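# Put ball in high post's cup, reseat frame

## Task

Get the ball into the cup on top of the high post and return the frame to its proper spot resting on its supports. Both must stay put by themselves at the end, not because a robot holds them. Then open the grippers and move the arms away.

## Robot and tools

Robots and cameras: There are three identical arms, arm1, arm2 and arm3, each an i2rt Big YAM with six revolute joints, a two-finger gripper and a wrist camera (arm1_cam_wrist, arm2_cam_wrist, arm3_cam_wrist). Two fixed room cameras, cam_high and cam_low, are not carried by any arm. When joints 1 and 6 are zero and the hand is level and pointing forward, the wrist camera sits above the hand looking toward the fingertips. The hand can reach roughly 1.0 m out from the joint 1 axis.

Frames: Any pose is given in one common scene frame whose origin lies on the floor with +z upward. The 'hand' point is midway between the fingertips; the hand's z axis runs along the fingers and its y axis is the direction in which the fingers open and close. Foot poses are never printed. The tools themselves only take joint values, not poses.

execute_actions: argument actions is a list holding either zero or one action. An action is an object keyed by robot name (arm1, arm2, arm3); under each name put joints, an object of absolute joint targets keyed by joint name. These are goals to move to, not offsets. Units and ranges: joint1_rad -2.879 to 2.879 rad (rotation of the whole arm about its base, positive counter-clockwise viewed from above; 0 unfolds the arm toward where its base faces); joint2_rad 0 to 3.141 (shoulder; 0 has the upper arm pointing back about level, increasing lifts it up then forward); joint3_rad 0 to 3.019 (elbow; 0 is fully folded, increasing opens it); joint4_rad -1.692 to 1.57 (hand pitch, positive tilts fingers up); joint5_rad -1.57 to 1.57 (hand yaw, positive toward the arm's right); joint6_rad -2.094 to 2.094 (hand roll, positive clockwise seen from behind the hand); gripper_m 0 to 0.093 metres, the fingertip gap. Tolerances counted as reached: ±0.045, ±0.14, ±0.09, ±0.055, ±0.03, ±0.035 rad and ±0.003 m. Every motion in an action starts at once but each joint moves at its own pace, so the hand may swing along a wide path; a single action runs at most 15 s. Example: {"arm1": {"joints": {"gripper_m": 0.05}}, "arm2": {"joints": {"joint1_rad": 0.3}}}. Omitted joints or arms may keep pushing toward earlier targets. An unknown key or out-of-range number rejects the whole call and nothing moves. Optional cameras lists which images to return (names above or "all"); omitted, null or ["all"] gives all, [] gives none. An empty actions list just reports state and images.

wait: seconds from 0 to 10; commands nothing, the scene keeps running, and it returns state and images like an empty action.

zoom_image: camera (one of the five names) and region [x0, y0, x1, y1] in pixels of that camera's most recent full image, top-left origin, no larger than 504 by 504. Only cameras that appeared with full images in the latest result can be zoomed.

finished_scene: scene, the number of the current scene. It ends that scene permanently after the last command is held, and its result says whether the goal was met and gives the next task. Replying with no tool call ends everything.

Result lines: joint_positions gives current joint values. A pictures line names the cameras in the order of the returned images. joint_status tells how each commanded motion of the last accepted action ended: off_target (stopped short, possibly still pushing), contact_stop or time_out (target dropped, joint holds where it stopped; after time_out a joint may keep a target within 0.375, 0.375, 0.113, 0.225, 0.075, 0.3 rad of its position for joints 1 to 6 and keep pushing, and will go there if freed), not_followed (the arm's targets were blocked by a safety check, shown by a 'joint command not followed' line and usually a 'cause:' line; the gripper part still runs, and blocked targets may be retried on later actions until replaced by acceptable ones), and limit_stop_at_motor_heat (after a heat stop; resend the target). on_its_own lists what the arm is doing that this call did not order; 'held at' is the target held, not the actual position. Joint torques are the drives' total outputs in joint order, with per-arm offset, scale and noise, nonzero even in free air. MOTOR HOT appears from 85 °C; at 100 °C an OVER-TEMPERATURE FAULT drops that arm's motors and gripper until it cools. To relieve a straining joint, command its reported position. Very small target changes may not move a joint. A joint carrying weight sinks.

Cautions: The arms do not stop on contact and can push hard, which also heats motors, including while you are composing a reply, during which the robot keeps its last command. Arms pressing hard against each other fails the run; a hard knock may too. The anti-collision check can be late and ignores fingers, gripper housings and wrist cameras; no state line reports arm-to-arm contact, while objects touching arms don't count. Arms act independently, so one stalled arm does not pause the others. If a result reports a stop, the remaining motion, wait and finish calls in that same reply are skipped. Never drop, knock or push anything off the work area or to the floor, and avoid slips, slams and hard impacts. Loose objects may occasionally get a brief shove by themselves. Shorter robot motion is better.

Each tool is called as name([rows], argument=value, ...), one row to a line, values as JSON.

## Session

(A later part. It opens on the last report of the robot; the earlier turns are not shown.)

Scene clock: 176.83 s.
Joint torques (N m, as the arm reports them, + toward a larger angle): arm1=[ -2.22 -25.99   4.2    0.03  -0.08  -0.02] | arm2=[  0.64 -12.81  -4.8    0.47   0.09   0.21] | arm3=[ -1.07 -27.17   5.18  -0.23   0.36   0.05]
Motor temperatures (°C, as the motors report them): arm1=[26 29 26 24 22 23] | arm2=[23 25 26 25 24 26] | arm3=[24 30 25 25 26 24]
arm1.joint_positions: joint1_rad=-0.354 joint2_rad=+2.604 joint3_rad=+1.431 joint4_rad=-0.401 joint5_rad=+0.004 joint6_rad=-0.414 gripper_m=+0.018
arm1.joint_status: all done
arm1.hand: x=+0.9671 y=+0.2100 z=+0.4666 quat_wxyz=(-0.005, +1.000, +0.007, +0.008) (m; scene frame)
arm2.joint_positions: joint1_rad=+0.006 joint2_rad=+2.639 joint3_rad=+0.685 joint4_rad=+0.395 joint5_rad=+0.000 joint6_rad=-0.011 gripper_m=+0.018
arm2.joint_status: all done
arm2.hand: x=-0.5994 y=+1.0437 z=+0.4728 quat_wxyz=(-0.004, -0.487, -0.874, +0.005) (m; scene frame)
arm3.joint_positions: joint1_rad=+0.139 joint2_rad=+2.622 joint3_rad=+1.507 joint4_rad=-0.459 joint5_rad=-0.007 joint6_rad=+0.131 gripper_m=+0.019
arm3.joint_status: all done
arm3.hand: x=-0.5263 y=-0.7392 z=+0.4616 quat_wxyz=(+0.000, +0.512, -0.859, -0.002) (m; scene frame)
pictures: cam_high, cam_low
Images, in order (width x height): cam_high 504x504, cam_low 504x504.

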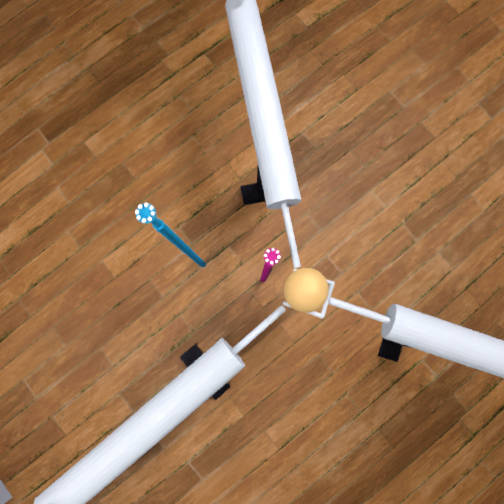

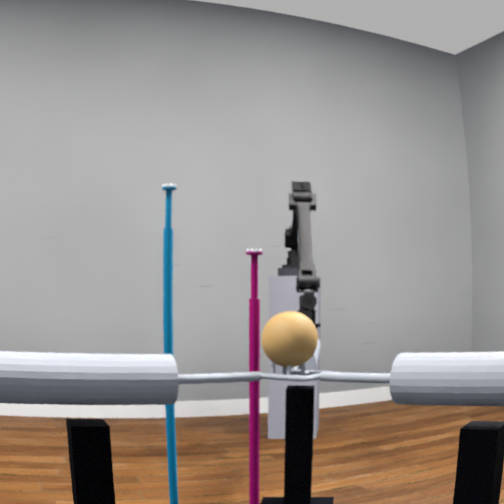

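execute_actions([
  {"arm1":{"joints":{"joint2_rad":2.39,"joint3_rad":1.342,"joint4_rad":-0.495}},"arm2":{"joints":{"joint2_rad":2.37,"joint3_rad":0.522,"joint4_rad":0.277}},"arm3":{"joints":{"joint2_rad":2.405,"joint3_rad":1.42,"joint4_rad":-0.57}}},
], cameras=["cam_low"])

execute_actions([
  {"arm1":{"joints":{"joint2_rad":2.214,"joint3_rad":1.294,"joint4_rad":-0.623}},"arm2":{"joints":{"joint2_rad":2.04,"joint3_rad":0.428,"joint4_rad":0.044}},"arm3":{"joints":{"joint2_rad":2.236,"joint3_rad":1.372,"joint4_rad":-0.69}}},
], cameras=["cam_low","cam_high"])

Scene clock: 188.63 s.
Joint torques (N m, as the arm reports them, + toward a larger angle): arm1=[ -1.86 -24.46   5.77   0.32  -0.08   0.02] | arm2=[  0.78 -11.82  -3.38   0.02   0.04   0.22] | arm3=[ -1.08 -25.18   6.55   0.09   0.36   0.06]
Motor temperatures (°C, as the motors report them): arm1=[26 30 26 24 22 23] | arm2=[23 25 27 25 24 26] | arm3=[24 31 25 25 26 24]
arm1.joint_positions: joint1_rad=-0.361 joint2_rad=+2.408 joint3_rad=+1.336 joint4_rad=-0.497 joint5_rad=+0.003 joint6_rad=-0.418 gripper_m=+0.018
arm1.joint_status: all done
arm1.hand: x=+0.9649 y=+0.2136 z=+0.5511 quat_wxyz=(-0.006, +1.000, +0.005, +0.005) (m; scene frame)
arm2.joint_positions: joint1_rad=+0.006 joint2_rad=+2.382 joint3_rad=+0.537 joint4_rad=+0.285 joint5_rad=+0.001 joint6_rad=-0.011 gripper_m=+0.018
arm2.joint_status: all done
arm2.hand: x=-0.6015 y=+1.0475 z=+0.5480 quat_wxyz=(-0.003, -0.487, -0.874, +0.005) (m; scene frame)
arm3.joint_positions: joint1_rad=+0.145 joint2_rad=+2.423 joint3_rad=+1.414 joint4_rad=-0.562 joint5_rad=-0.007 joint6_rad=+0.133 gripper_m=+0.019
arm3.joint_status: all done
arm3.hand: x=-0.5284 y=-0.7348 z=+0.5510 quat_wxyz=(-0.002, +0.513, -0.858, -0.003) (m; scene frame)
pictures: cam_low
Images, in order (width x height): cam_low 504x504.

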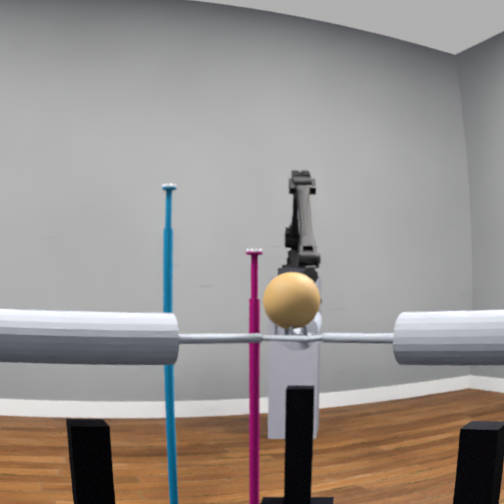

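Scene clock: 189.60 s.
Joint torques (N m, as the arm reports them, + toward a larger angle): arm1=[ -1.4  -23.45   7.09   0.4    0.     0.02] | arm2=[  0.73 -11.21  -1.01  -0.1   -0.01   0.21] | arm3=[ -1.48 -24.69   7.62   0.2    0.3    0.02]
Motor temperatures (°C, as the motors report them): arm1=[26 30 26 24 22 23] | arm2=[23 25 27 25 24 26] | arm3=[24 31 25 25 26 24]
arm1.joint_positions: joint1_rad=-0.361 joint2_rad=+2.231 joint3_rad=+1.286 joint4_rad=-0.628 joint5_rad=+0.001 joint6_rad=-0.417 gripper_m=+0.018
arm1.joint_status: all done
arm1.hand: x=+0.9645 y=+0.2121 z=+0.6313 quat_wxyz=(-0.004, +1.000, +0.005, +0.007) (m; scene frame)
arm2.joint_positions: joint1_rad=+0.005 joint2_rad=+2.053 joint3_rad=+0.437 joint4_rad=+0.058 joint5_rad=+0.003 joint6_rad=-0.011 gripper_m=+0.018
arm2.joint_status: all done
arm2.hand: x=-0.6008 y=+1.0461 z=+0.6266 quat_wxyz=(-0.004, -0.487, -0.873, +0.007) (m; scene frame)
arm3.joint_positions: joint1_rad=+0.146 joint2_rad=+2.252 joint3_rad=+1.367 joint4_rad=-0.682 joint5_rad=-0.006 joint6_rad=+0.134 gripper_m=+0.019
arm3.joint_status: all done
arm3.hand: x=-0.5292 y=-0.7347 z=+0.6313 quat_wxyz=(-0.003, +0.513, -0.858, -0.004) (m; scene frame)
pictures: cam_high, cam_low
Images, in order (width x height): cam_high 504x504, cam_low 504x504.

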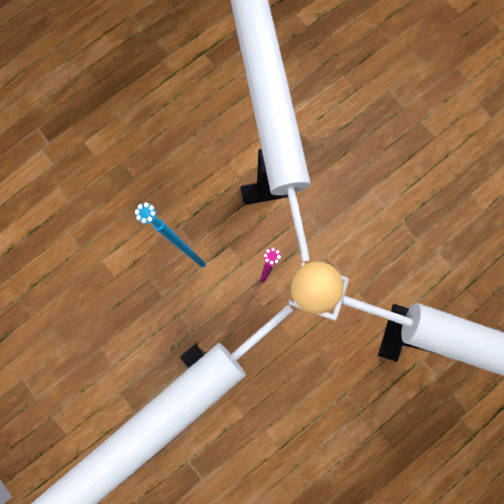

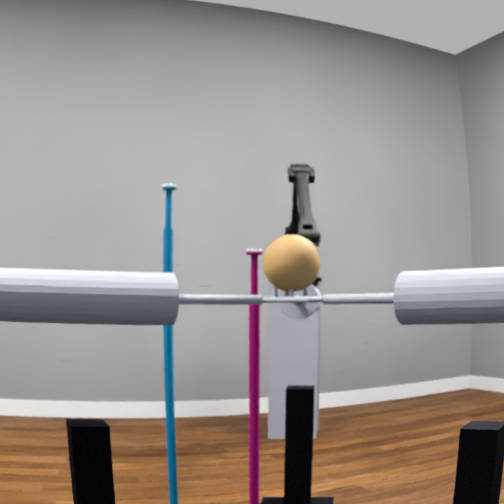

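execute_actions([
  {"arm1":{"joints":{"joint2_rad":2.062,"joint3_rad":1.298,"joint4_rad":-0.772}},"arm2":{"joints":{"joint2_rad":1.673,"joint3_rad":0.408,"joint4_rad":-0.30}},"arm3":{"joints":{"joint2_rad":2.09,"joint3_rad":1.374,"joint4_rad":-0.837}}},
], cameras=[])

execute_actions([
  {"arm1":{"joints":{"joint2_rad":1.927,"joint3_rad":1.342,"joint4_rad":-0.944}},"arm2":{"joints":{"joint2_rad":1.348,"joint3_rad":0.463,"joint4_rad":-0.67}},"arm3":{"joints":{"joint2_rad":1.963,"joint3_rad":1.42,"joint4_rad":-1.003}}},
], cameras=["cam_low"])

execute_actions([
  {"arm1":{"joints":{"joint2_rad":1.823,"joint3_rad":1.425,"joint4_rad":-1.13}},"arm2":{"joints":{"joint2_rad":1.127,"joint3_rad":0.578,"joint4_rad":-1.0}},"arm3":{"joints":{"joint2_rad":1.866,"joint3_rad":1.505,"joint4_rad":-1.183}}},
], cameras=["cam_low","cam_high"])

Scene clock: 199.67 s.
Joint torques (N m, as the arm reports them, + toward a larger angle): arm1=[ -1.26 -22.96   8.94   0.63  -0.01   0.01] | arm2=[ 0.82 -9.15  2.72 -0.17 -0.13  0.2 ] | arm3=[ -1.27 -23.97   8.8    0.17   0.38   0.02]
Motor temperatures (°C, as the motors report them): arm1=[26 30 26 24 22 23] | arm2=[23 25 26 25 24 26] | arm3=[24 31 25 25 26 24]
arm1.joint_positions: joint1_rad=-0.359 joint2_rad=+2.082 joint3_rad=+1.284 joint4_rad=-0.784 joint5_rad=+0.002 joint6_rad=-0.417 gripper_m=+0.018
arm1.joint_status: all done
arm1.hand: x=+0.9640 y=+0.2106 z=+0.7070 quat_wxyz=(-0.003, +1.000, +0.006, +0.011) (m; scene frame)
arm2.joint_positions: joint1_rad=+0.003 joint2_rad=+1.688 joint3_rad=+0.411 joint4_rad=-0.285 joint5_rad=+0.005 joint6_rad=-0.011 gripper_m=+0.018
arm2.joint_status: all done
arm2.hand: x=-0.6000 y=+1.0437 z=+0.7068 quat_wxyz=(-0.001, -0.488, -0.873, +0.007) (m; scene frame)
arm3.joint_positions: joint1_rad=+0.145 joint2_rad=+2.107 joint3_rad=+1.366 joint4_rad=-0.829 joint5_rad=-0.007 joint6_rad=+0.134 gripper_m=+0.019
arm3.joint_status: all done
arm3.hand: x=-0.5295 y=-0.7352 z=+0.7088 quat_wxyz=(-0.002, +0.513, -0.859, -0.004) (m; scene frame)
pictures: none
No camera images: the call's "cameras" was empty. Leave "cameras" out to get every camera's image.

Scene clock: 200.70 s.
Joint torques (N m, as the arm reports them, + toward a larger angle): arm1=[ -1.25 -20.5   12.94  -0.29   0.02   0.01] | arm2=[ 1.   -7.59  6.78 -0.83 -0.03  0.24] | arm3=[ -0.78 -22.51  11.73  -0.54   0.36   0.05]
Motor temperatures (°C, as the motors report them): arm1=[26 30 26 24 22 23] | arm2=[23 25 26 25 24 26] | arm3=[24 31 25 25 26 24]
arm1.joint_positions: joint1_rad=-0.357 joint2_rad=+1.933 joint3_rad=+1.293 joint4_rad=-0.932 joint5_rad=+0.000 joint6_rad=-0.417 gripper_m=+0.018
arm1.joint_status: all done
arm1.hand: x=+0.9669 y=+0.2069 z=+0.7852 quat_wxyz=(-0.004, +1.000, +0.007, +0.006) (m; scene frame)
arm2.joint_positions: joint1_rad=+0.003 joint2_rad=+1.358 joint3_rad=+0.451 joint4_rad=-0.634 joint5_rad=+0.003 joint6_rad=-0.011 gripper_m=+0.018
arm2.joint_status: all done
arm2.hand: x=-0.5968 y=+1.0399 z=+0.7882 quat_wxyz=(-0.011, -0.488, -0.873, +0.011) (m; scene frame)
arm3.joint_positions: joint1_rad=+0.141 joint2_rad=+1.973 joint3_rad=+1.391 joint4_rad=-0.978 joint5_rad=-0.007 joint6_rad=+0.132 gripper_m=+0.019
arm3.joint_status: all done
arm3.hand: x=-0.5283 y=-0.7373 z=+0.7880 quat_wxyz=(-0.006, +0.512, -0.859, -0.007) (m; scene frame)
pictures: cam_low
Images, in order (width x height): cam_low 504x504.

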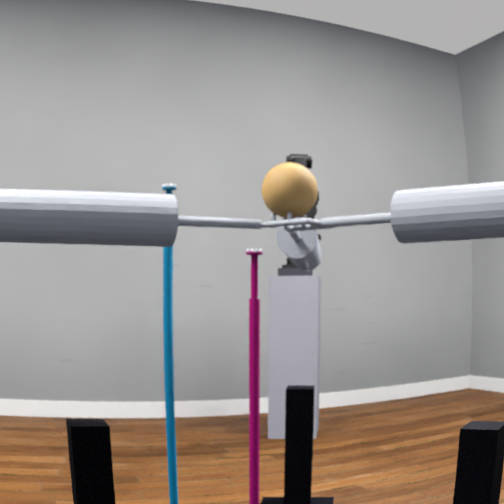

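Scene clock: 201.73 s.
Joint torques (N m, as the arm reports them, + toward a larger angle): arm1=[ -1.36 -21.02  14.61  -0.45   0.01   0.01] | arm2=[ 0.98 -6.44 10.01 -1.32 -0.05  0.22] | arm3=[ -1.31 -22.51  12.8   -0.93   0.45   0.03]
Motor temperatures (°C, as the motors report them): arm1=[26 30 27 24 22 23] | arm2=[23 25 27 25 24 26] | arm3=[24 31 26 25 26 24]
arm1.joint_positions: joint1_rad=-0.357 joint2_rad=+1.834 joint3_rad=+1.370 joint4_rad=-1.114 joint5_rad=+0.001 joint6_rad=-0.417 gripper_m=+0.018
arm1.joint_status: all done
arm1.hand: x=+0.9660 y=+0.2065 z=+0.8606 quat_wxyz=(-0.004, +1.000, +0.007, +0.009) (m; scene frame)
arm2.joint_positions: joint1_rad=+0.003 joint2_rad=+1.139 joint3_rad=+0.553 joint4_rad=-0.952 joint5_rad=+0.004 joint6_rad=-0.011 gripper_m=+0.018
arm2.joint_status: all done
arm2.hand: x=-0.5964 y=+1.0398 z=+0.8654 quat_wxyz=(-0.012, -0.488, -0.873, +0.012) (m; scene frame)
arm3.joint_positions: joint1_rad=+0.144 joint2_rad=+1.883 joint3_rad=+1.473 joint4_rad=-1.150 joint5_rad=-0.010 joint6_rad=+0.135 gripper_m=+0.019
arm3.joint_status: all done
arm3.hand: x=-0.5303 y=-0.7356 z=+0.8630 quat_wxyz=(-0.005, +0.512, -0.859, -0.008) (m; scene frame)
pictures: cam_high, cam_low
Images, in order (width x height): cam_high 504x504, cam_low 504x504.

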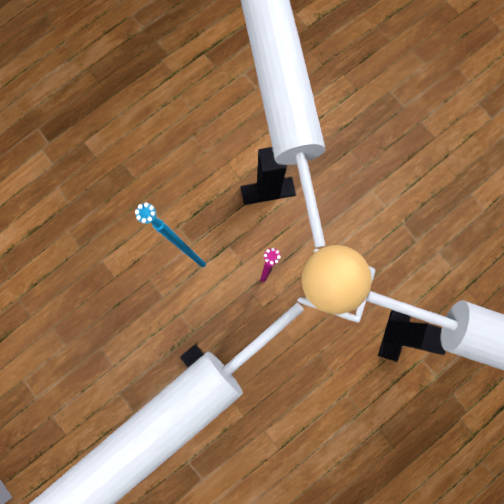

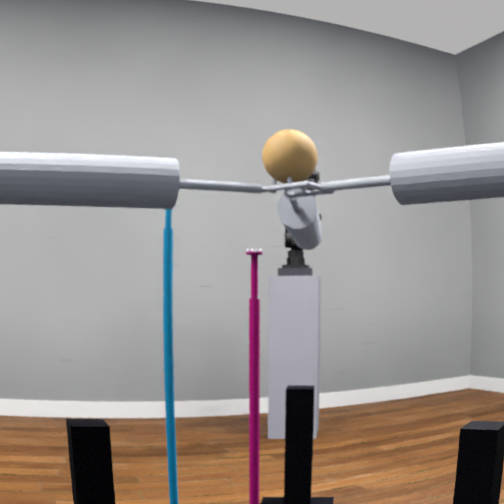

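execute_actions([
  {"arm1":{"joints":{"joint1_rad":-0.25,"joint2_rad":1.62,"joint3_rad":1.31,"joint4_rad":-1.225,"joint6_rad":-0.31}},"arm2":{"joints":{"joint1_rad":-0.003,"joint2_rad":1.275,"joint3_rad":0.872,"joint4_rad":-1.155}},"arm3":{"joints":{"joint1_rad":0.013,"joint2_rad":1.70,"joint3_rad":1.432,"joint4_rad":-1.278,"joint6_rad":0.005}}},
], cameras=["cam_low","cam_high"])

Scene clock: 239.63 s.
Joint torques (N m, as the arm reports them, + toward a larger angle): arm1=[  0.38 -17.45  11.74   0.82  -0.04   0.15] | arm2=[ 1.12 -8.38 11.61 -1.19 -0.21  0.27] | arm3=[ -2.12 -20.4   11.21  -0.17   0.5   -0.17]
Motor temperatures (°C, as the motors report them): arm1=[26 30 31 24 22 23] | arm2=[23 25 31 25 24 26] | arm3=[24 31 28 25 26 24]
arm1.joint_positions: joint1_rad=-0.269 joint2_rad=+1.634 joint3_rad=+1.293 joint4_rad=-1.241 joint5_rad=+0.003 joint6_rad=-0.331 gripper_m=+0.018
arm1.joint_status: all done
arm1.hand: x=+1.0013 y=+0.1455 z=+0.9288 quat_wxyz=(-0.004, +1.000, +0.008, +0.012) (m; scene frame)
arm2.joint_positions: joint1_rad=-0.004 joint2_rad=+1.279 joint3_rad=+0.831 joint4_rad=-1.112 joint5_rad=+0.008 joint6_rad=-0.016 gripper_m=+0.018
arm2.joint_status: all done
arm2.hand: x=-0.5608 y=+0.9754 z=+0.9211 quat_wxyz=(-0.002, -0.489, -0.872, +0.009) (m; scene frame)
arm3.joint_positions: joint1_rad=+0.032 joint2_rad=+1.715 joint3_rad=+1.422 joint4_rad=-1.262 joint5_rad=-0.010 joint6_rad=+0.020 gripper_m=+0.019
arm3.joint_status: all done
arm3.hand: x=-0.4929 y=-0.7991 z=+0.9305 quat_wxyz=(-0.008, +0.513, -0.858, -0.009) (m; scene frame)
pictures: cam_high, cam_low
Images, in order (width x height): cam_high 504x504, cam_low 504x504.

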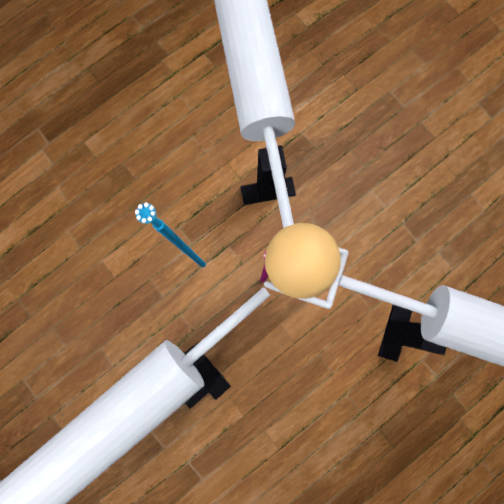

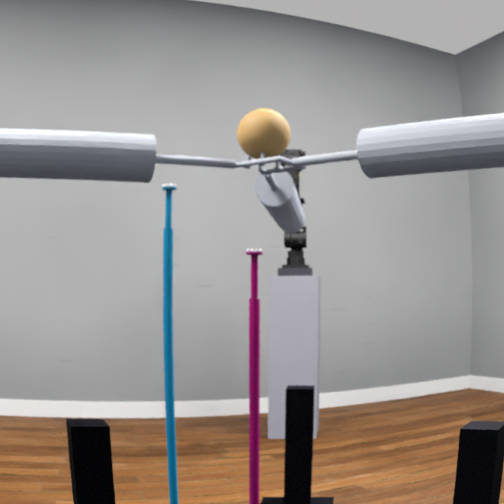

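execute_actions([
  {"arm1":{"joints":{"joint1_rad":-0.083,"joint2_rad":1.47,"joint3_rad":1.125,"joint4_rad":-1.19,"joint6_rad":-0.14}},"arm2":{"joints":{"joint1_rad":-0.006,"joint2_rad":1.505,"joint3_rad":1.12,"joint4_rad":-1.13}},"arm3":{"joints":{"joint1_rad":-0.168,"joint2_rad":1.60,"joint3_rad":1.29,"joint4_rad":-1.24,"joint6_rad":-0.178}}},
], cameras=[])

execute_actions([
  {"arm1":{"joints":{"joint1_rad":0.127,"joint2_rad":1.343,"joint3_rad":0.995,"joint4_rad":-1.19,"joint6_rad":0.07}},"arm2":{"joints":{"joint1_rad":-0.009,"joint2_rad":1.72,"joint3_rad":1.39,"joint4_rad":-1.19}},"arm3":{"joints":{"joint1_rad":-0.367,"joint2_rad":1.535,"joint3_rad":1.212,"joint4_rad":-1.225,"joint6_rad":-0.377}}},
], cameras=["cam_low","cam_high"])

Scene clock: 249.07 s.
Joint torques (N m, as the arm reports them, + toward a larger angle): arm1=[  0.15 -14.62  12.23   0.96  -0.28   0.18] | arm2=[  1.1  -12.77  11.73  -0.69  -0.2    0.33] | arm3=[ -2.23 -19.16  11.61   0.07   0.82  -0.17]
Motor temperatures (°C, as the motors report them): arm1=[26 29 31 24 22 23] | arm2=[23 25 33 25 24 26] | arm3=[24 31 28 25 26 24]
arm1.joint_positions: joint1_rad=-0.101 joint2_rad=+1.481 joint3_rad=+1.099 joint4_rad=-1.210 joint5_rad=+0.011 joint6_rad=-0.164 gripper_m=+0.018
arm1.joint_status: all done
arm1.hand: x=+1.0486 y=+0.0606 z=+0.9241 quat_wxyz=(-0.008, +1.000, +0.009, +0.017) (m; scene frame)
arm2.joint_positions: joint1_rad=-0.008 joint2_rad=+1.527 joint3_rad=+1.079 joint4_rad=-1.101 joint5_rad=+0.007 joint6_rad=-0.020 gripper_m=+0.018
arm2.joint_status: all done
arm2.hand: x=-0.5124 y=+0.8903 z=+0.9204 quat_wxyz=(-0.007, -0.489, -0.872, +0.011) (m; scene frame)
arm3.joint_positions: joint1_rad=-0.146 joint2_rad=+1.629 joint3_rad=+1.272 joint4_rad=-1.231 joint5_rad=-0.020 joint6_rad=-0.159 gripper_m=+0.019
arm3.joint_status: all done
arm3.hand: x=-0.4462 y=-0.8847 z=+0.9162 quat_wxyz=(+0.008, +0.514, -0.858, -0.006) (m; scene frame)
pictures: none
No camera images: the call's "cameras" was empty. Leave "cameras" out to get every camera's image.

Scene clock: 250.10 s.
Joint torques (N m, as the arm reports them, + toward a larger angle): arm1=[  1.07 -12.3   12.26   1.05  -0.36   0.21] | arm2=[  1.04 -17.95  11.65  -1.25  -0.1    0.35] | arm3=[ -2.49 -17.95  12.19   0.37   0.88  -0.2 ]
Motor temperatures (°C, as the motors report them): arm1=[26 29 31 24 22 23] | arm2=[23 25 33 25 24 26] | arm3=[24 31 28 25 26 24]
arm1.joint_positions: joint1_rad=+0.105 joint2_rad=+1.355 joint3_rad=+0.968 joint4_rad=-1.209 joint5_rad=+0.013 joint6_rad=+0.042 gripper_m=+0.018
arm1.joint_status: all done
arm1.hand: x=+1.0943 y=-0.0194 z=+0.9233 quat_wxyz=(-0.011, +1.000, +0.009, +0.018) (m; scene frame)
arm2.joint_positions: joint1_rad=-0.011 joint2_rad=+1.748 joint3_rad=+1.351 joint4_rad=-1.141 joint5_rad=+0.004 joint6_rad=-0.023 gripper_m=+0.018
arm2.joint_status: all done
arm2.hand: x=-0.4665 y=+0.8099 z=+0.9172 quat_wxyz=(-0.011, -0.489, -0.872, +0.012) (m; scene frame)
arm3.joint_positions: joint1_rad=-0.343 joint2_rad=+1.566 joint3_rad=+1.188 joint4_rad=-1.222 joint5_rad=-0.021 joint6_rad=-0.356 gripper_m=+0.019
arm3.joint_status: all done
arm3.hand: x=-0.4010 y=-0.9657 z=+0.9138 quat_wxyz=(+0.012, +0.514, -0.858, -0.009) (m; scene frame)
pictures: cam_high, cam_low
Images, in order (width x height): cam_high 504x504, cam_low 504x504.

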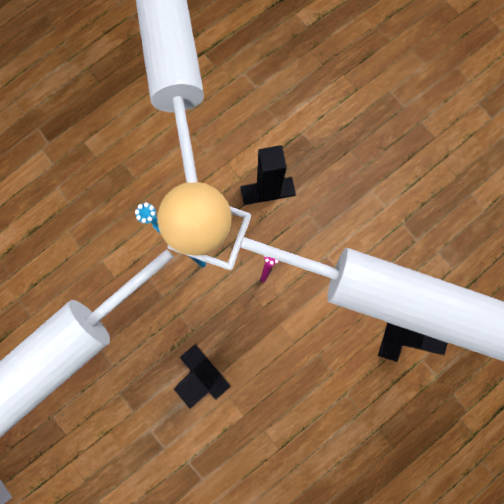

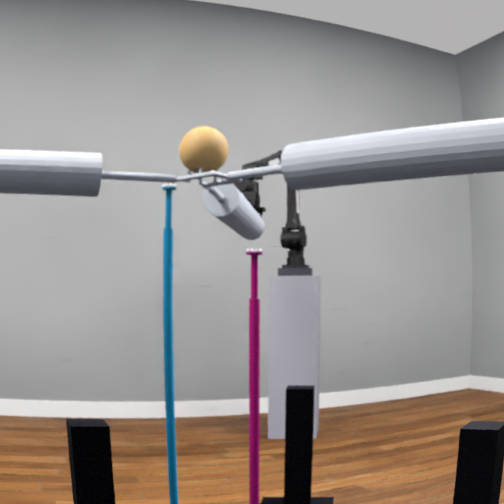

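execute_actions([
  {"arm1":{"joints":{"joint1_rad":0.43,"joint2_rad":1.255,"joint3_rad":0.935,"joint4_rad":-1.21,"joint6_rad":0.378}},"arm2":{"joints":{"joint1_rad":-0.011,"joint2_rad":1.945,"joint3_rad":1.76,"joint4_rad":-1.30}},"arm3":{"joints":{"joint1_rad":-0.612,"joint2_rad":1.50,"joint3_rad":1.21,"joint4_rad":-1.24,"joint6_rad":-0.62}}},
])

zoom_image(camera="cam_low", region=[110, 110, 230, 230])

Scene clock: 261.47 s.
Joint torques (N m, as the arm reports them, + toward a larger angle): arm1=[  0.7  -10.57  12.62   1.11  -0.42   0.31] | arm2=[  1.23 -21.42  12.48  -1.69  -0.15   0.37] | arm3=[ -2.8  -18.04  13.33   0.86   0.88  -0.23]
Motor temperatures (°C, as the motors report them): arm1=[26 29 31 24 23 23] | arm2=[23 26 34 25 24 26] | arm3=[24 31 29 25 27 24]
arm1.joint_positions: joint1_rad=+0.403 joint2_rad=+1.268 joint3_rad=+0.906 joint4_rad=-1.234 joint5_rad=+0.017 joint6_rad=+0.340 gripper_m=+0.018
arm1.joint_status: joint6_rad time_out (moved +0.298 of +0.336); the others done
arm1.on_its_own: joint6_rad reads +0.340 and still pushes toward +0.378 since a time_out
arm1.hand: x=+1.1431 y=-0.1117 z=+0.9292 quat_wxyz=(-0.016, +1.000, +0.009, +0.014) (m; scene frame)
arm2.joint_positions: joint1_rad=-0.014 joint2_rad=+1.982 joint3_rad=+1.717 joint4_rad=-1.241 joint5_rad=+0.006 joint6_rad=-0.026 gripper_m=+0.018
arm2.joint_status: joint4_rad time_out (moved -0.099 of -0.159); the others done
arm2.on_its_own: joint4_rad reads -1.241 and still pushes toward -1.300 since a time_out
arm2.hand: x=-0.4157 y=+0.7183 z=+0.9249 quat_wxyz=(-0.025, -0.489, -0.872, +0.022) (m; scene frame)
arm3.joint_positions: joint1_rad=-0.583 joint2_rad=+1.533 joint3_rad=+1.174 joint4_rad=-1.253 joint5_rad=-0.022 joint6_rad=-0.597 gripper_m=+0.019
arm3.joint_status: all done
arm3.hand: x=-0.3527 y=-1.0570 z=+0.9225 quat_wxyz=(+0.016, +0.514, -0.858, -0.013) (m; scene frame)
pictures: arm1_cam_wrist, arm2_cam_wrist, arm3_cam_wrist, cam_high, cam_low
Images, in order (width x height): arm1_cam_wrist 504x504, arm2_cam_wrist 504x504, arm3_cam_wrist 504x504, cam_high 504x504, cam_low 504x504.

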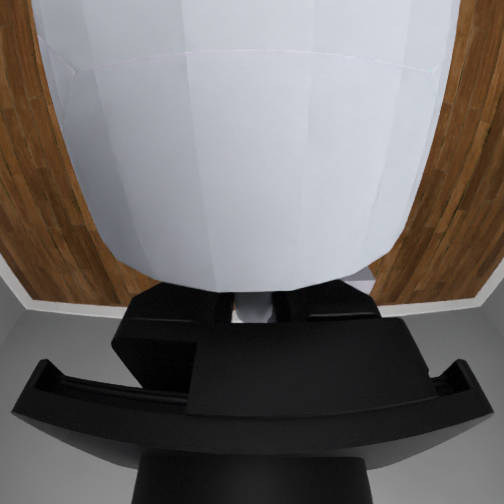

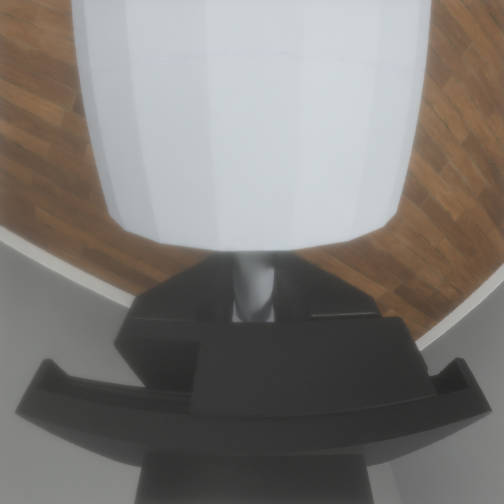

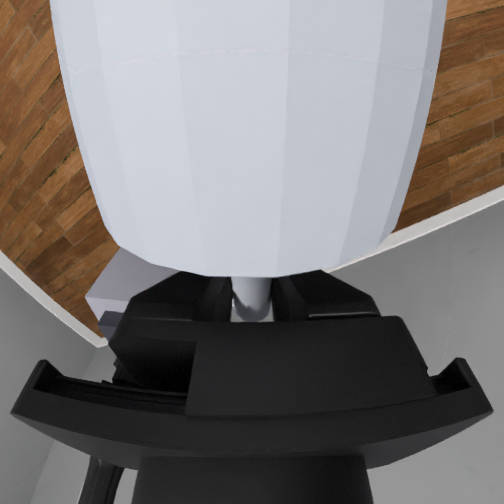

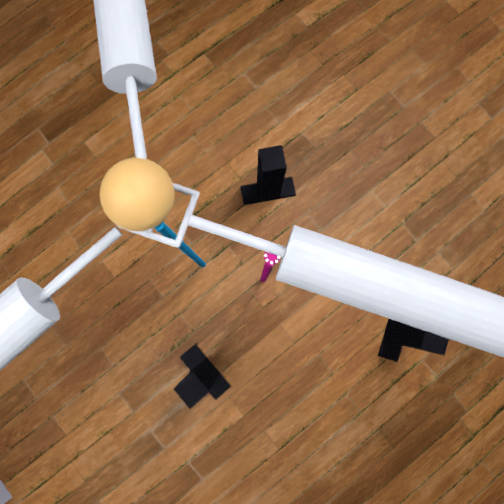

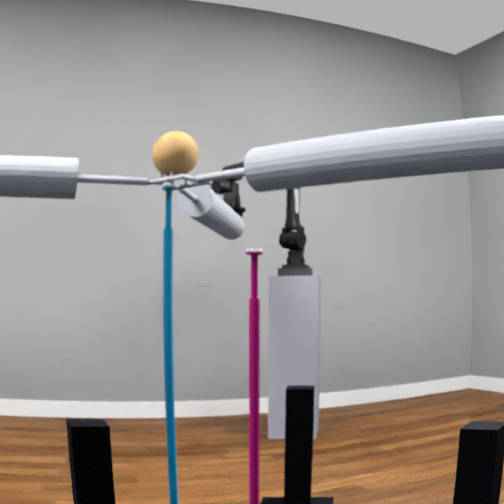

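Region (110, 110, 230, 230) of cam_low's 504x504 image, scaled by 4.200, with more detail than that image has.

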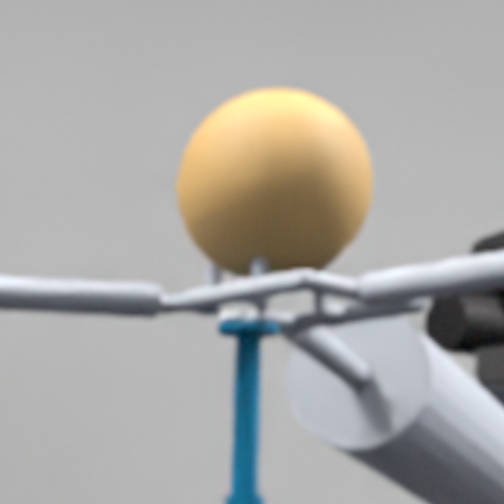

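execute_actions([
  {"arm1":{"joints":{"joint1_rad":0.48,"joint2_rad":1.232,"joint3_rad":0.905,"joint6_rad":0.415}},"arm2":{"joints":{"joint1_rad":0.01,"joint2_rad":1.985,"joint3_rad":1.82,"joint4_rad":-1.30}},"arm3":{"joints":{"joint1_rad":-0.652,"joint2_rad":1.525,"joint3_rad":1.23,"joint6_rad":-0.66}}},
], cameras=["cam_low","cam_high"])

zoom_image(camera="cam_low", region=[110, 110, 230, 230])

Scene clock: 273.83 s.
Joint torques (N m, as the arm reports them, + toward a larger angle): arm1=[  0.7  -10.64  10.99   0.91  -0.34   0.19] | arm2=[  2.74 -20.81  13.04  -1.2   -0.16   0.34] | arm3=[ -3.65 -15.9   15.27   0.9    0.94  -0.29]
Motor temperatures (°C, as the motors report them): arm1=[26 28 31 24 23 23] | arm2=[23 28 35 25 24 26] | arm3=[24 30 29 25 27 24]
arm1.joint_positions: joint1_rad=+0.454 joint2_rad=+1.253 joint3_rad=+0.894 joint4_rad=-1.228 joint5_rad=+0.014 joint6_rad=+0.391 gripper_m=+0.018
arm1.joint_status: all done
arm1.hand: x=+1.1523 y=-0.1259 z=+0.9293 quat_wxyz=(-0.014, +1.000, +0.009, +0.011) (m; scene frame)
arm2.joint_positions: joint1_rad=-0.008 joint2_rad=+2.003 joint3_rad=+1.772 joint4_rad=-1.253 joint5_rad=+0.006 joint6_rad=-0.021 gripper_m=+0.018
arm2.joint_status: all done
arm2.hand: x=-0.4044 y=+0.7071 z=+0.9335 quat_wxyz=(-0.035, -0.487, -0.872, +0.027) (m; scene frame)
arm3.joint_positions: joint1_rad=-0.614 joint2_rad=+1.533 joint3_rad=+1.174 joint4_rad=-1.253 joint5_rad=-0.024 joint6_rad=-0.628 gripper_m=+0.019
arm3.joint_status: all done
arm3.hand: x=-0.3467 y=-1.0685 z=+0.9225 quat_wxyz=(+0.015, +0.514, -0.858, -0.014) (m; scene frame)
pictures: cam_high, cam_low
Images, in order (width x height): cam_high 504x504, cam_low 504x504.

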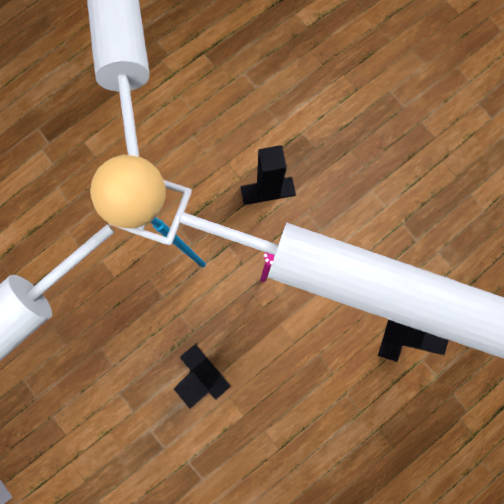

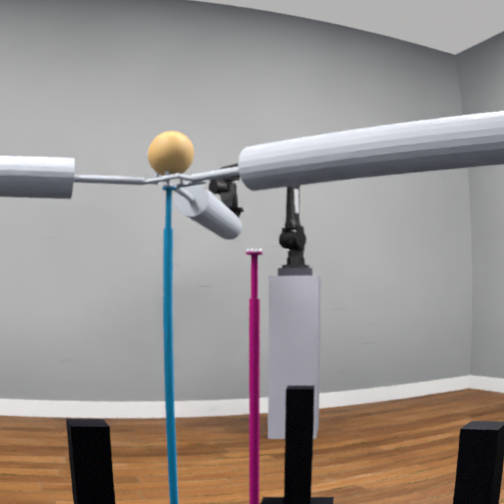

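Region (110, 110, 230, 230) of cam_low's 504x504 image, scaled by 4.200, with more detail than that image has.

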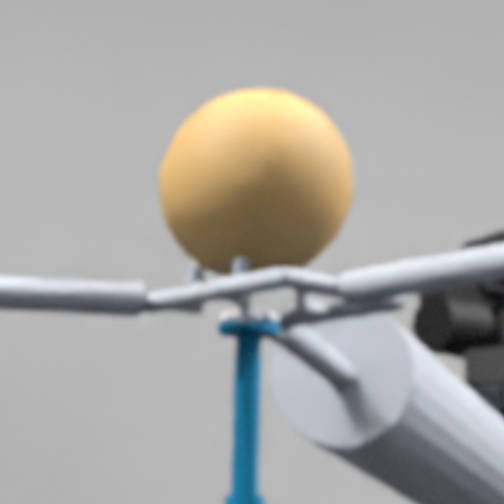

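execute_actions([
  {"arm1":{"joints":{"joint1_rad":0.488,"joint2_rad":1.215,"joint3_rad":0.885}},"arm2":{"joints":{"joint1_rad":0.025,"joint2_rad":2.0,"joint4_rad":-1.31}},"arm3":{"joints":{"joint1_rad":-0.655,"joint2_rad":1.555,"joint3_rad":1.25}}},
], cameras=["cam_low","cam_high"])

zoom_image(camera="cam_low", region=[110, 110, 230, 230])

Scene clock: 284.93 s.
Joint torques (N m, as the arm reports them, + toward a larger angle): arm1=[  1.16 -10.97  10.99   0.68  -0.33   0.17] | arm2=[  2.76 -20.29  12.73  -1.49  -0.17   0.23] | arm3=[ -3.69 -14.82  15.97   0.68   0.96  -0.31]
Motor temperatures (°C, as the motors report them): arm1=[26 28 31 24 23 23] | arm2=[23 29 36 25 24 26] | arm3=[24 30 31 25 27 24]
arm1.joint_positions: joint1_rad=+0.455 joint2_rad=+1.238 joint3_rad=+0.874 joint4_rad=-1.223 joint5_rad=+0.014 joint6_rad=+0.392 gripper_m=+0.018
arm1.joint_status: all done
arm1.hand: x=+1.1581 y=-0.1240 z=+0.9268 quat_wxyz=(-0.014, +1.000, +0.009, +0.010) (m; scene frame)
arm2.joint_positions: joint1_rad=+0.004 joint2_rad=+2.014 joint3_rad=+1.774 joint4_rad=-1.253 joint5_rad=+0.006 joint6_rad=-0.012 gripper_m=+0.018
arm2.joint_status: joint4_rad time_out (moved -0.001 of -0.057); the others done
arm2.on_its_own: joint4_rad reads -1.253 and still pushes toward -1.310 since a time_out
arm2.hand: x=-0.3983 y=+0.7104 z=+0.9276 quat_wxyz=(-0.031, -0.487, -0.873, +0.025) (m; scene frame)
arm3.joint_positions: joint1_rad=-0.614 joint2_rad=+1.549 joint3_rad=+1.187 joint4_rad=-1.248 joint5_rad=-0.024 joint6_rad=-0.628 gripper_m=+0.019
arm3.joint_status: all done
arm3.hand: x=-0.3414 y=-1.0658 z=+0.9203 quat_wxyz=(+0.015, +0.514, -0.858, -0.015) (m; scene frame)
pictures: cam_high, cam_low
Images, in order (width x height): cam_high 504x504, cam_low 504x504.

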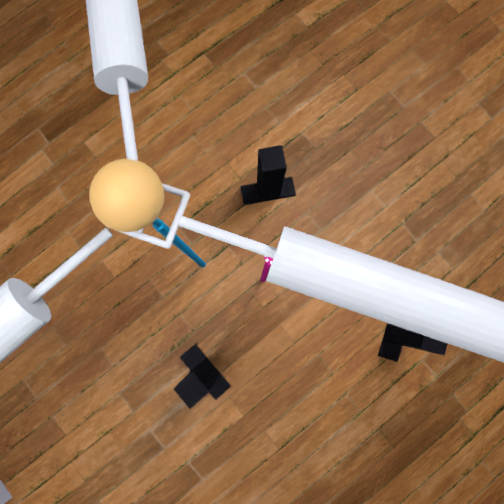

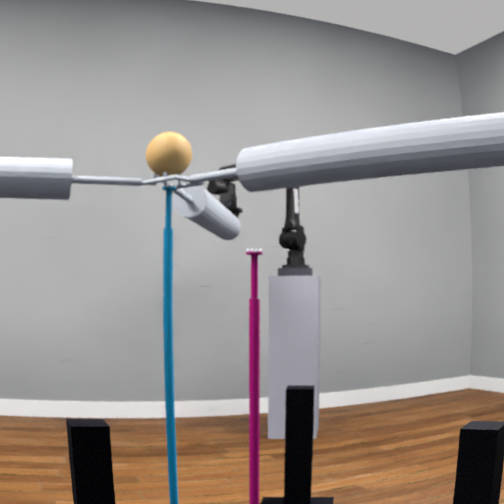

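Region (110, 110, 230, 230) of cam_low's 504x504 image, scaled by 4.200, with more detail than that image has.

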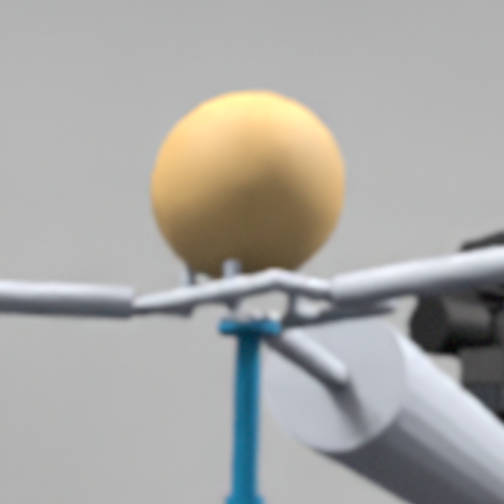

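execute_actions([
  {"arm1":{"joints":{"joint1_rad":0.465,"joint2_rad":1.265,"joint3_rad":0.833,"joint4_rad":-1.12,"joint6_rad":0.40}},"arm2":{"joints":{"joint1_rad":0.008,"joint2_rad":2.015,"joint3_rad":1.745,"joint4_rad":-1.205}},"arm3":{"joints":{"joint1_rad":-0.625,"joint2_rad":1.57,"joint3_rad":1.158,"joint4_rad":-1.165,"joint6_rad":-0.638}}},
], cameras=["cam_low","cam_high"])

zoom_image(camera="cam_low", region=[110, 110, 230, 230])

Scene clock: 292.33 s.
Joint torques (N m, as the arm reports them, + toward a larger angle): arm1=[ -0.22 -10.2   10.51   0.99  -0.2    0.02] | arm2=[  1.23 -20.17   9.     0.63  -0.11   0.21] | arm3=[ -1.32 -15.31  10.89   0.82   0.75  -0.1 ]
Motor temperatures (°C, as the motors report them): arm1=[26 28 31 24 23 23] | arm2=[23 29 36 25 24 26] | arm3=[24 30 31 25 27 24]
arm1.joint_positions: joint1_rad=+0.455 joint2_rad=+1.274 joint3_rad=+0.823 joint4_rad=-1.139 joint5_rad=+0.009 joint6_rad=+0.392 gripper_m=+0.018
arm1.joint_status: all done
arm1.hand: x=+1.1592 y=-0.1242 z=+0.8981 quat_wxyz=(-0.012, +1.000, +0.009, +0.013) (m; scene frame)
arm2.joint_positions: joint1_rad=+0.004 joint2_rad=+2.030 joint3_rad=+1.748 joint4_rad=-1.206 joint5_rad=+0.005 joint6_rad=-0.011 gripper_m=+0.018
arm2.joint_status: all done
arm2.hand: x=-0.3970 y=+0.7090 z=+0.9079 quat_wxyz=(-0.033, -0.487, -0.872, +0.025) (m; scene frame)
arm3.joint_positions: joint1_rad=-0.614 joint2_rad=+1.570 joint3_rad=+1.146 joint4_rad=-1.178 joint5_rad=-0.020 joint6_rad=-0.628 gripper_m=+0.019
arm3.joint_status: all done
arm3.hand: x=-0.3403 y=-1.0660 z=+0.8971 quat_wxyz=(+0.011, +0.514, -0.858, -0.012) (m; scene frame)
pictures: cam_high, cam_low
Images, in order (width x height): cam_high 504x504, cam_low 504x504.

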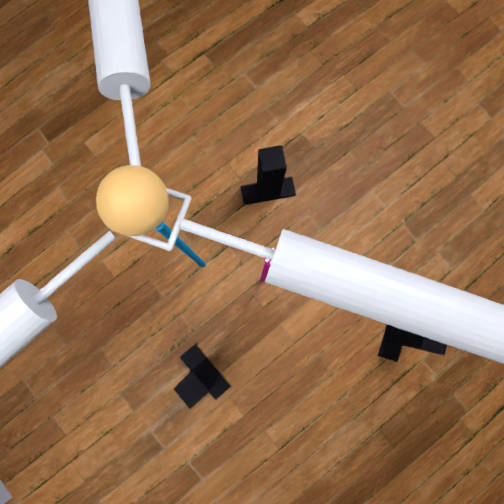

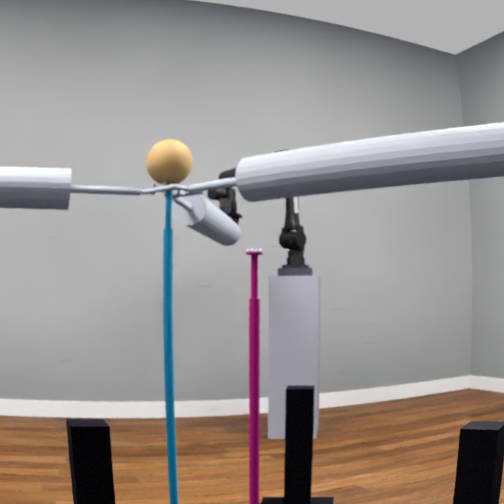

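Region (110, 110, 230, 230) of cam_low's 504x504 image, scaled by 4.200, with more detail than that image has.

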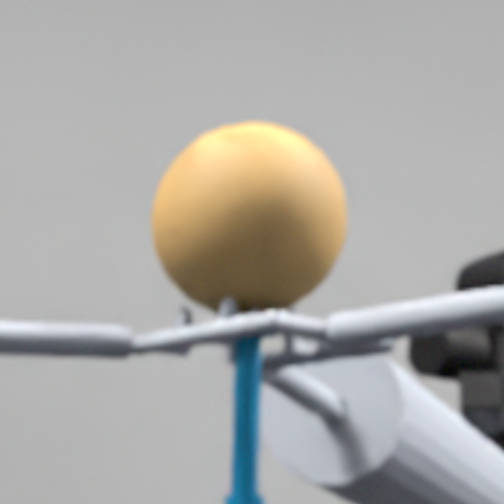

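execute_actions([
  {"arm1":{"joints":{"joint2_rad":1.325,"joint3_rad":0.755,"joint4_rad":-0.98}},"arm2":{"joints":{"joint2_rad":2.06,"joint3_rad":1.665,"joint4_rad":-1.09}},"arm3":{"joints":{"joint2_rad":1.625,"joint3_rad":1.09,"joint4_rad":-1.045}}},
], cameras=["cam_low","cam_high"])

zoom_image(camera="cam_low", region=[110, 130, 270, 290])

Scene clock: 298.80 s.
Joint torques (N m, as the arm reports them, + toward a larger angle): arm1=[ -0.7  -10.76   9.43   0.75  -0.07   0.02] | arm2=[  1.45 -20.8    7.97   0.02  -0.08   0.21] | arm3=[ -1.38 -16.13  10.22   0.74   0.61  -0.12]
Motor temperatures (°C, as the motors report them): arm1=[26 28 30 24 23 23] | arm2=[23 30 35 25 24 26] | arm3=[24 30 30 25 27 24]
arm1.joint_positions: joint1_rad=+0.455 joint2_rad=+1.340 joint3_rad=+0.750 joint4_rad=-0.994 joint5_rad=+0.006 joint6_rad=+0.392 gripper_m=+0.018
arm1.joint_status: all done
arm1.hand: x=+1.1594 y=-0.1247 z=+0.8545 quat_wxyz=(-0.009, +1.000, +0.009, +0.010) (m; scene frame)
arm2.joint_positions: joint1_rad=+0.004 joint2_rad=+2.080 joint3_rad=+1.673 joint4_rad=-1.078 joint5_rad=+0.005 joint6_rad=-0.011 gripper_m=+0.018
arm2.joint_status: all done
arm2.hand: x=-0.3972 y=+0.7089 z=+0.8515 quat_wxyz=(-0.035, -0.487, -0.872, +0.026) (m; scene frame)
arm3.joint_positions: joint1_rad=-0.614 joint2_rad=+1.630 joint3_rad=+1.078 joint4_rad=-1.054 joint5_rad=-0.015 joint6_rad=-0.628 gripper_m=+0.019
arm3.joint_status: all done
arm3.hand: x=-0.3406 y=-1.0668 z=+0.8494 quat_wxyz=(+0.013, +0.514, -0.858, -0.010) (m; scene frame)
pictures: cam_high, cam_low
Images, in order (width x height): cam_high 504x504, cam_low 504x504.

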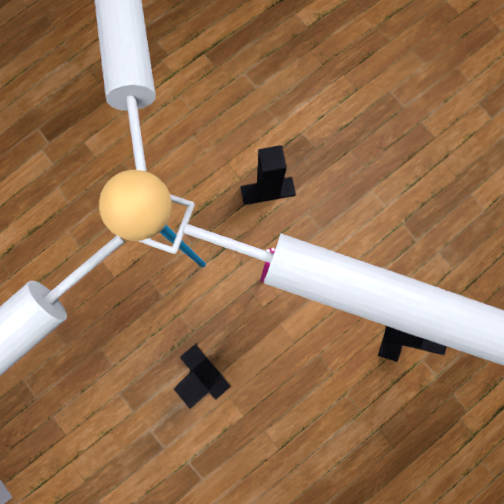

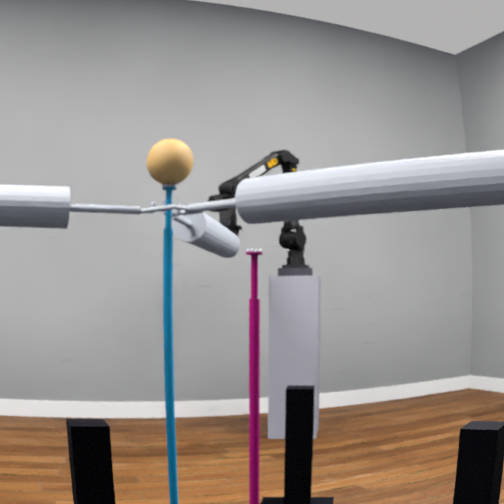

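Region (110, 130, 270, 290) of cam_low's 504x504 image, scaled by 3.150, with more detail than that image has.

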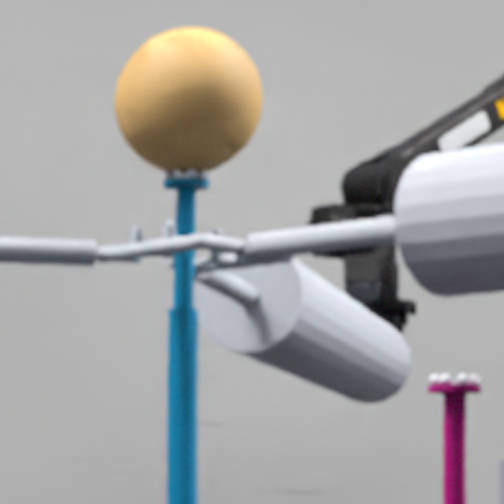

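execute_actions([
  {"arm1":{"joints":{"joint1_rad":0.28,"joint2_rad":1.385,"joint3_rad":0.815,"joint4_rad":-0.97,"joint6_rad":0.215}},"arm2":{"joints":{"joint1_rad":-0.005,"joint2_rad":1.93,"joint3_rad":1.465,"joint4_rad":-1.04}},"arm3":{"joints":{"joint1_rad":-0.47,"joint2_rad":1.625,"joint3_rad":1.09,"joint4_rad":-1.03,"joint6_rad":-0.48}}},
], cameras=["cam_low","cam_high"])

execute_actions([
  {"arm1":{"joints":{"joint1_rad":0.09,"joint2_rad":1.45,"joint3_rad":0.88,"joint4_rad":-0.96,"joint6_rad":0.025}},"arm2":{"joints":{"joint1_rad":-0.011,"joint2_rad":1.80,"joint3_rad":1.26,"joint4_rad":-0.99}},"arm3":{"joints":{"joint1_rad":-0.33,"joint2_rad":1.635,"joint3_rad":1.105,"joint4_rad":-1.015,"joint6_rad":-0.34}}},
], cameras=["cam_low","cam_high"])

Scene clock: 321.70 s.
Joint torques (N m, as the arm reports them, + toward a larger angle): arm1=[ -1.   -10.52  12.93  -0.12  -0.13  -0.08] | arm2=[  0.67 -19.85   8.15   0.1    0.13   0.2 ] | arm3=[ -0.05 -16.19  10.59   1.17   0.31   0.  ]
Motor temperatures (°C, as the motors report them): arm1=[26 28 30 24 23 23] | arm2=[23 31 33 25 24 26] | arm3=[24 30 29 25 27 24]
arm1.joint_positions: joint1_rad=+0.280 joint2_rad=+1.388 joint3_rad=+0.767 joint4_rad=-0.962 joint5_rad=+0.007 joint6_rad=+0.218 gripper_m=+0.018
arm1.joint_status: all done
arm1.hand: x=+1.1309 y=-0.0745 z=+0.8451 quat_wxyz=(-0.009, +1.000, +0.008, +0.011) (m; scene frame)
arm2.joint_positions: joint1_rad=+0.004 joint2_rad=+1.954 joint3_rad=+1.470 joint4_rad=-1.030 joint5_rad=-0.001 joint6_rad=-0.010 gripper_m=+0.018
arm2.joint_status: all done
arm2.hand: x=-0.4268 y=+0.7601 z=+0.8527 quat_wxyz=(-0.024, -0.488, -0.873, +0.016) (m; scene frame)
arm3.joint_positions: joint1_rad=-0.472 joint2_rad=+1.630 joint3_rad=+1.076 joint4_rad=-1.047 joint5_rad=-0.007 joint6_rad=-0.484 gripper_m=+0.019
arm3.joint_status: all done
arm3.hand: x=-0.3699 y=-1.0154 z=+0.8485 quat_wxyz=(+0.012, +0.513, -0.858, -0.003) (m; scene frame)
pictures: cam_high, cam_low
Images, in order (width x height): cam_high 504x504, cam_low 504x504.

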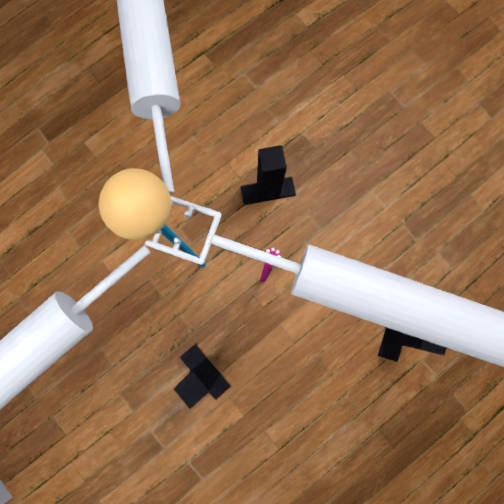

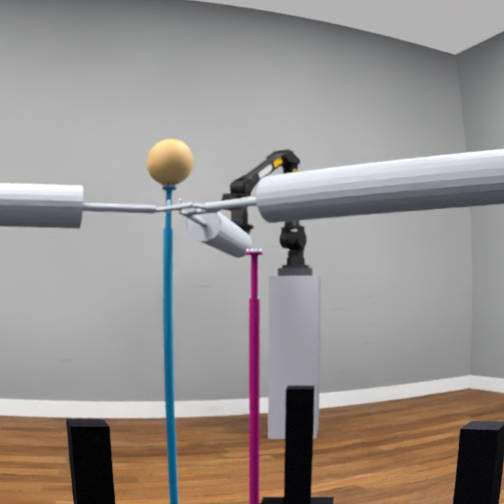

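Scene clock: 322.60 s.
Joint torques (N m, as the arm reports them, + toward a larger angle): arm1=[ -2.07 -12.24  12.92   0.01   0.11  -0.17] | arm2=[  0.4  -16.7    7.72   0.22   0.05   0.23] | arm3=[ -1.06 -15.11  12.02   0.72   0.37  -0.03]
Motor temperatures (°C, as the motors report them): arm1=[26 28 30 24 23 23] | arm2=[23 31 33 25 24 26] | arm3=[24 30 29 25 27 24]
arm1.joint_positions: joint1_rad=+0.101 joint2_rad=+1.455 joint3_rad=+0.834 joint4_rad=-0.955 joint5_rad=-0.001 joint6_rad=+0.037 gripper_m=+0.018
arm1.joint_status: all done
arm1.hand: x=+1.0952 y=-0.0197 z=+0.8446 quat_wxyz=(-0.004, +1.000, +0.009, +0.008) (m; scene frame)
arm2.joint_positions: joint1_rad=-0.002 joint2_rad=+1.815 joint3_rad=+1.264 joint4_rad=-0.984 joint5_rad=+0.001 joint6_rad=-0.011 gripper_m=+0.018
arm2.joint_status: all done
arm2.hand: x=-0.4632 y=+0.8140 z=+0.8556 quat_wxyz=(-0.014, -0.490, -0.872, +0.012) (m; scene frame)
arm3.joint_positions: joint1_rad=-0.326 joint2_rad=+1.630 joint3_rad=+1.076 joint4_rad=-1.022 joint5_rad=-0.008 joint6_rad=-0.339 gripper_m=+0.019
arm3.joint_status: all done
arm3.hand: x=-0.4043 y=-0.9618 z=+0.8485 quat_wxyz=(-0.001, +0.513, -0.858, -0.004) (m; scene frame)
pictures: cam_high, cam_low
Images, in order (width x height): cam_high 504x504, cam_low 504x504.

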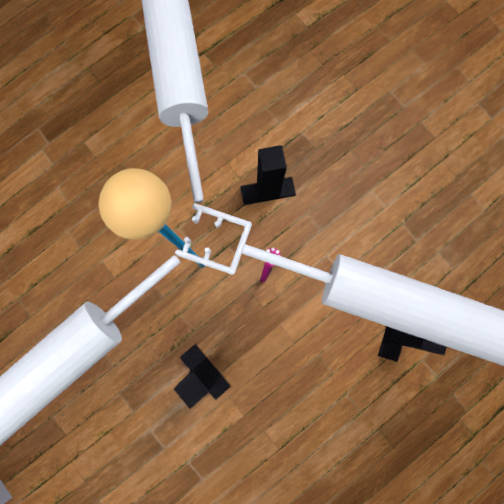

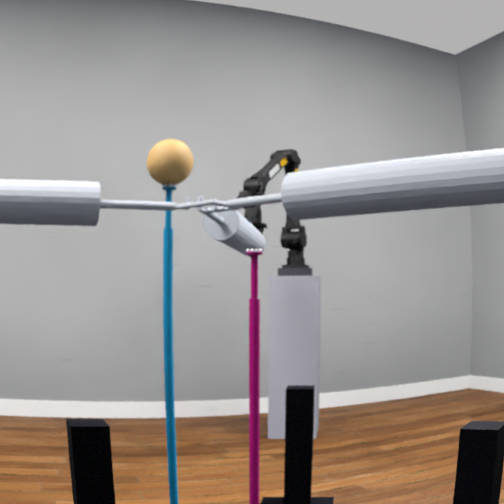

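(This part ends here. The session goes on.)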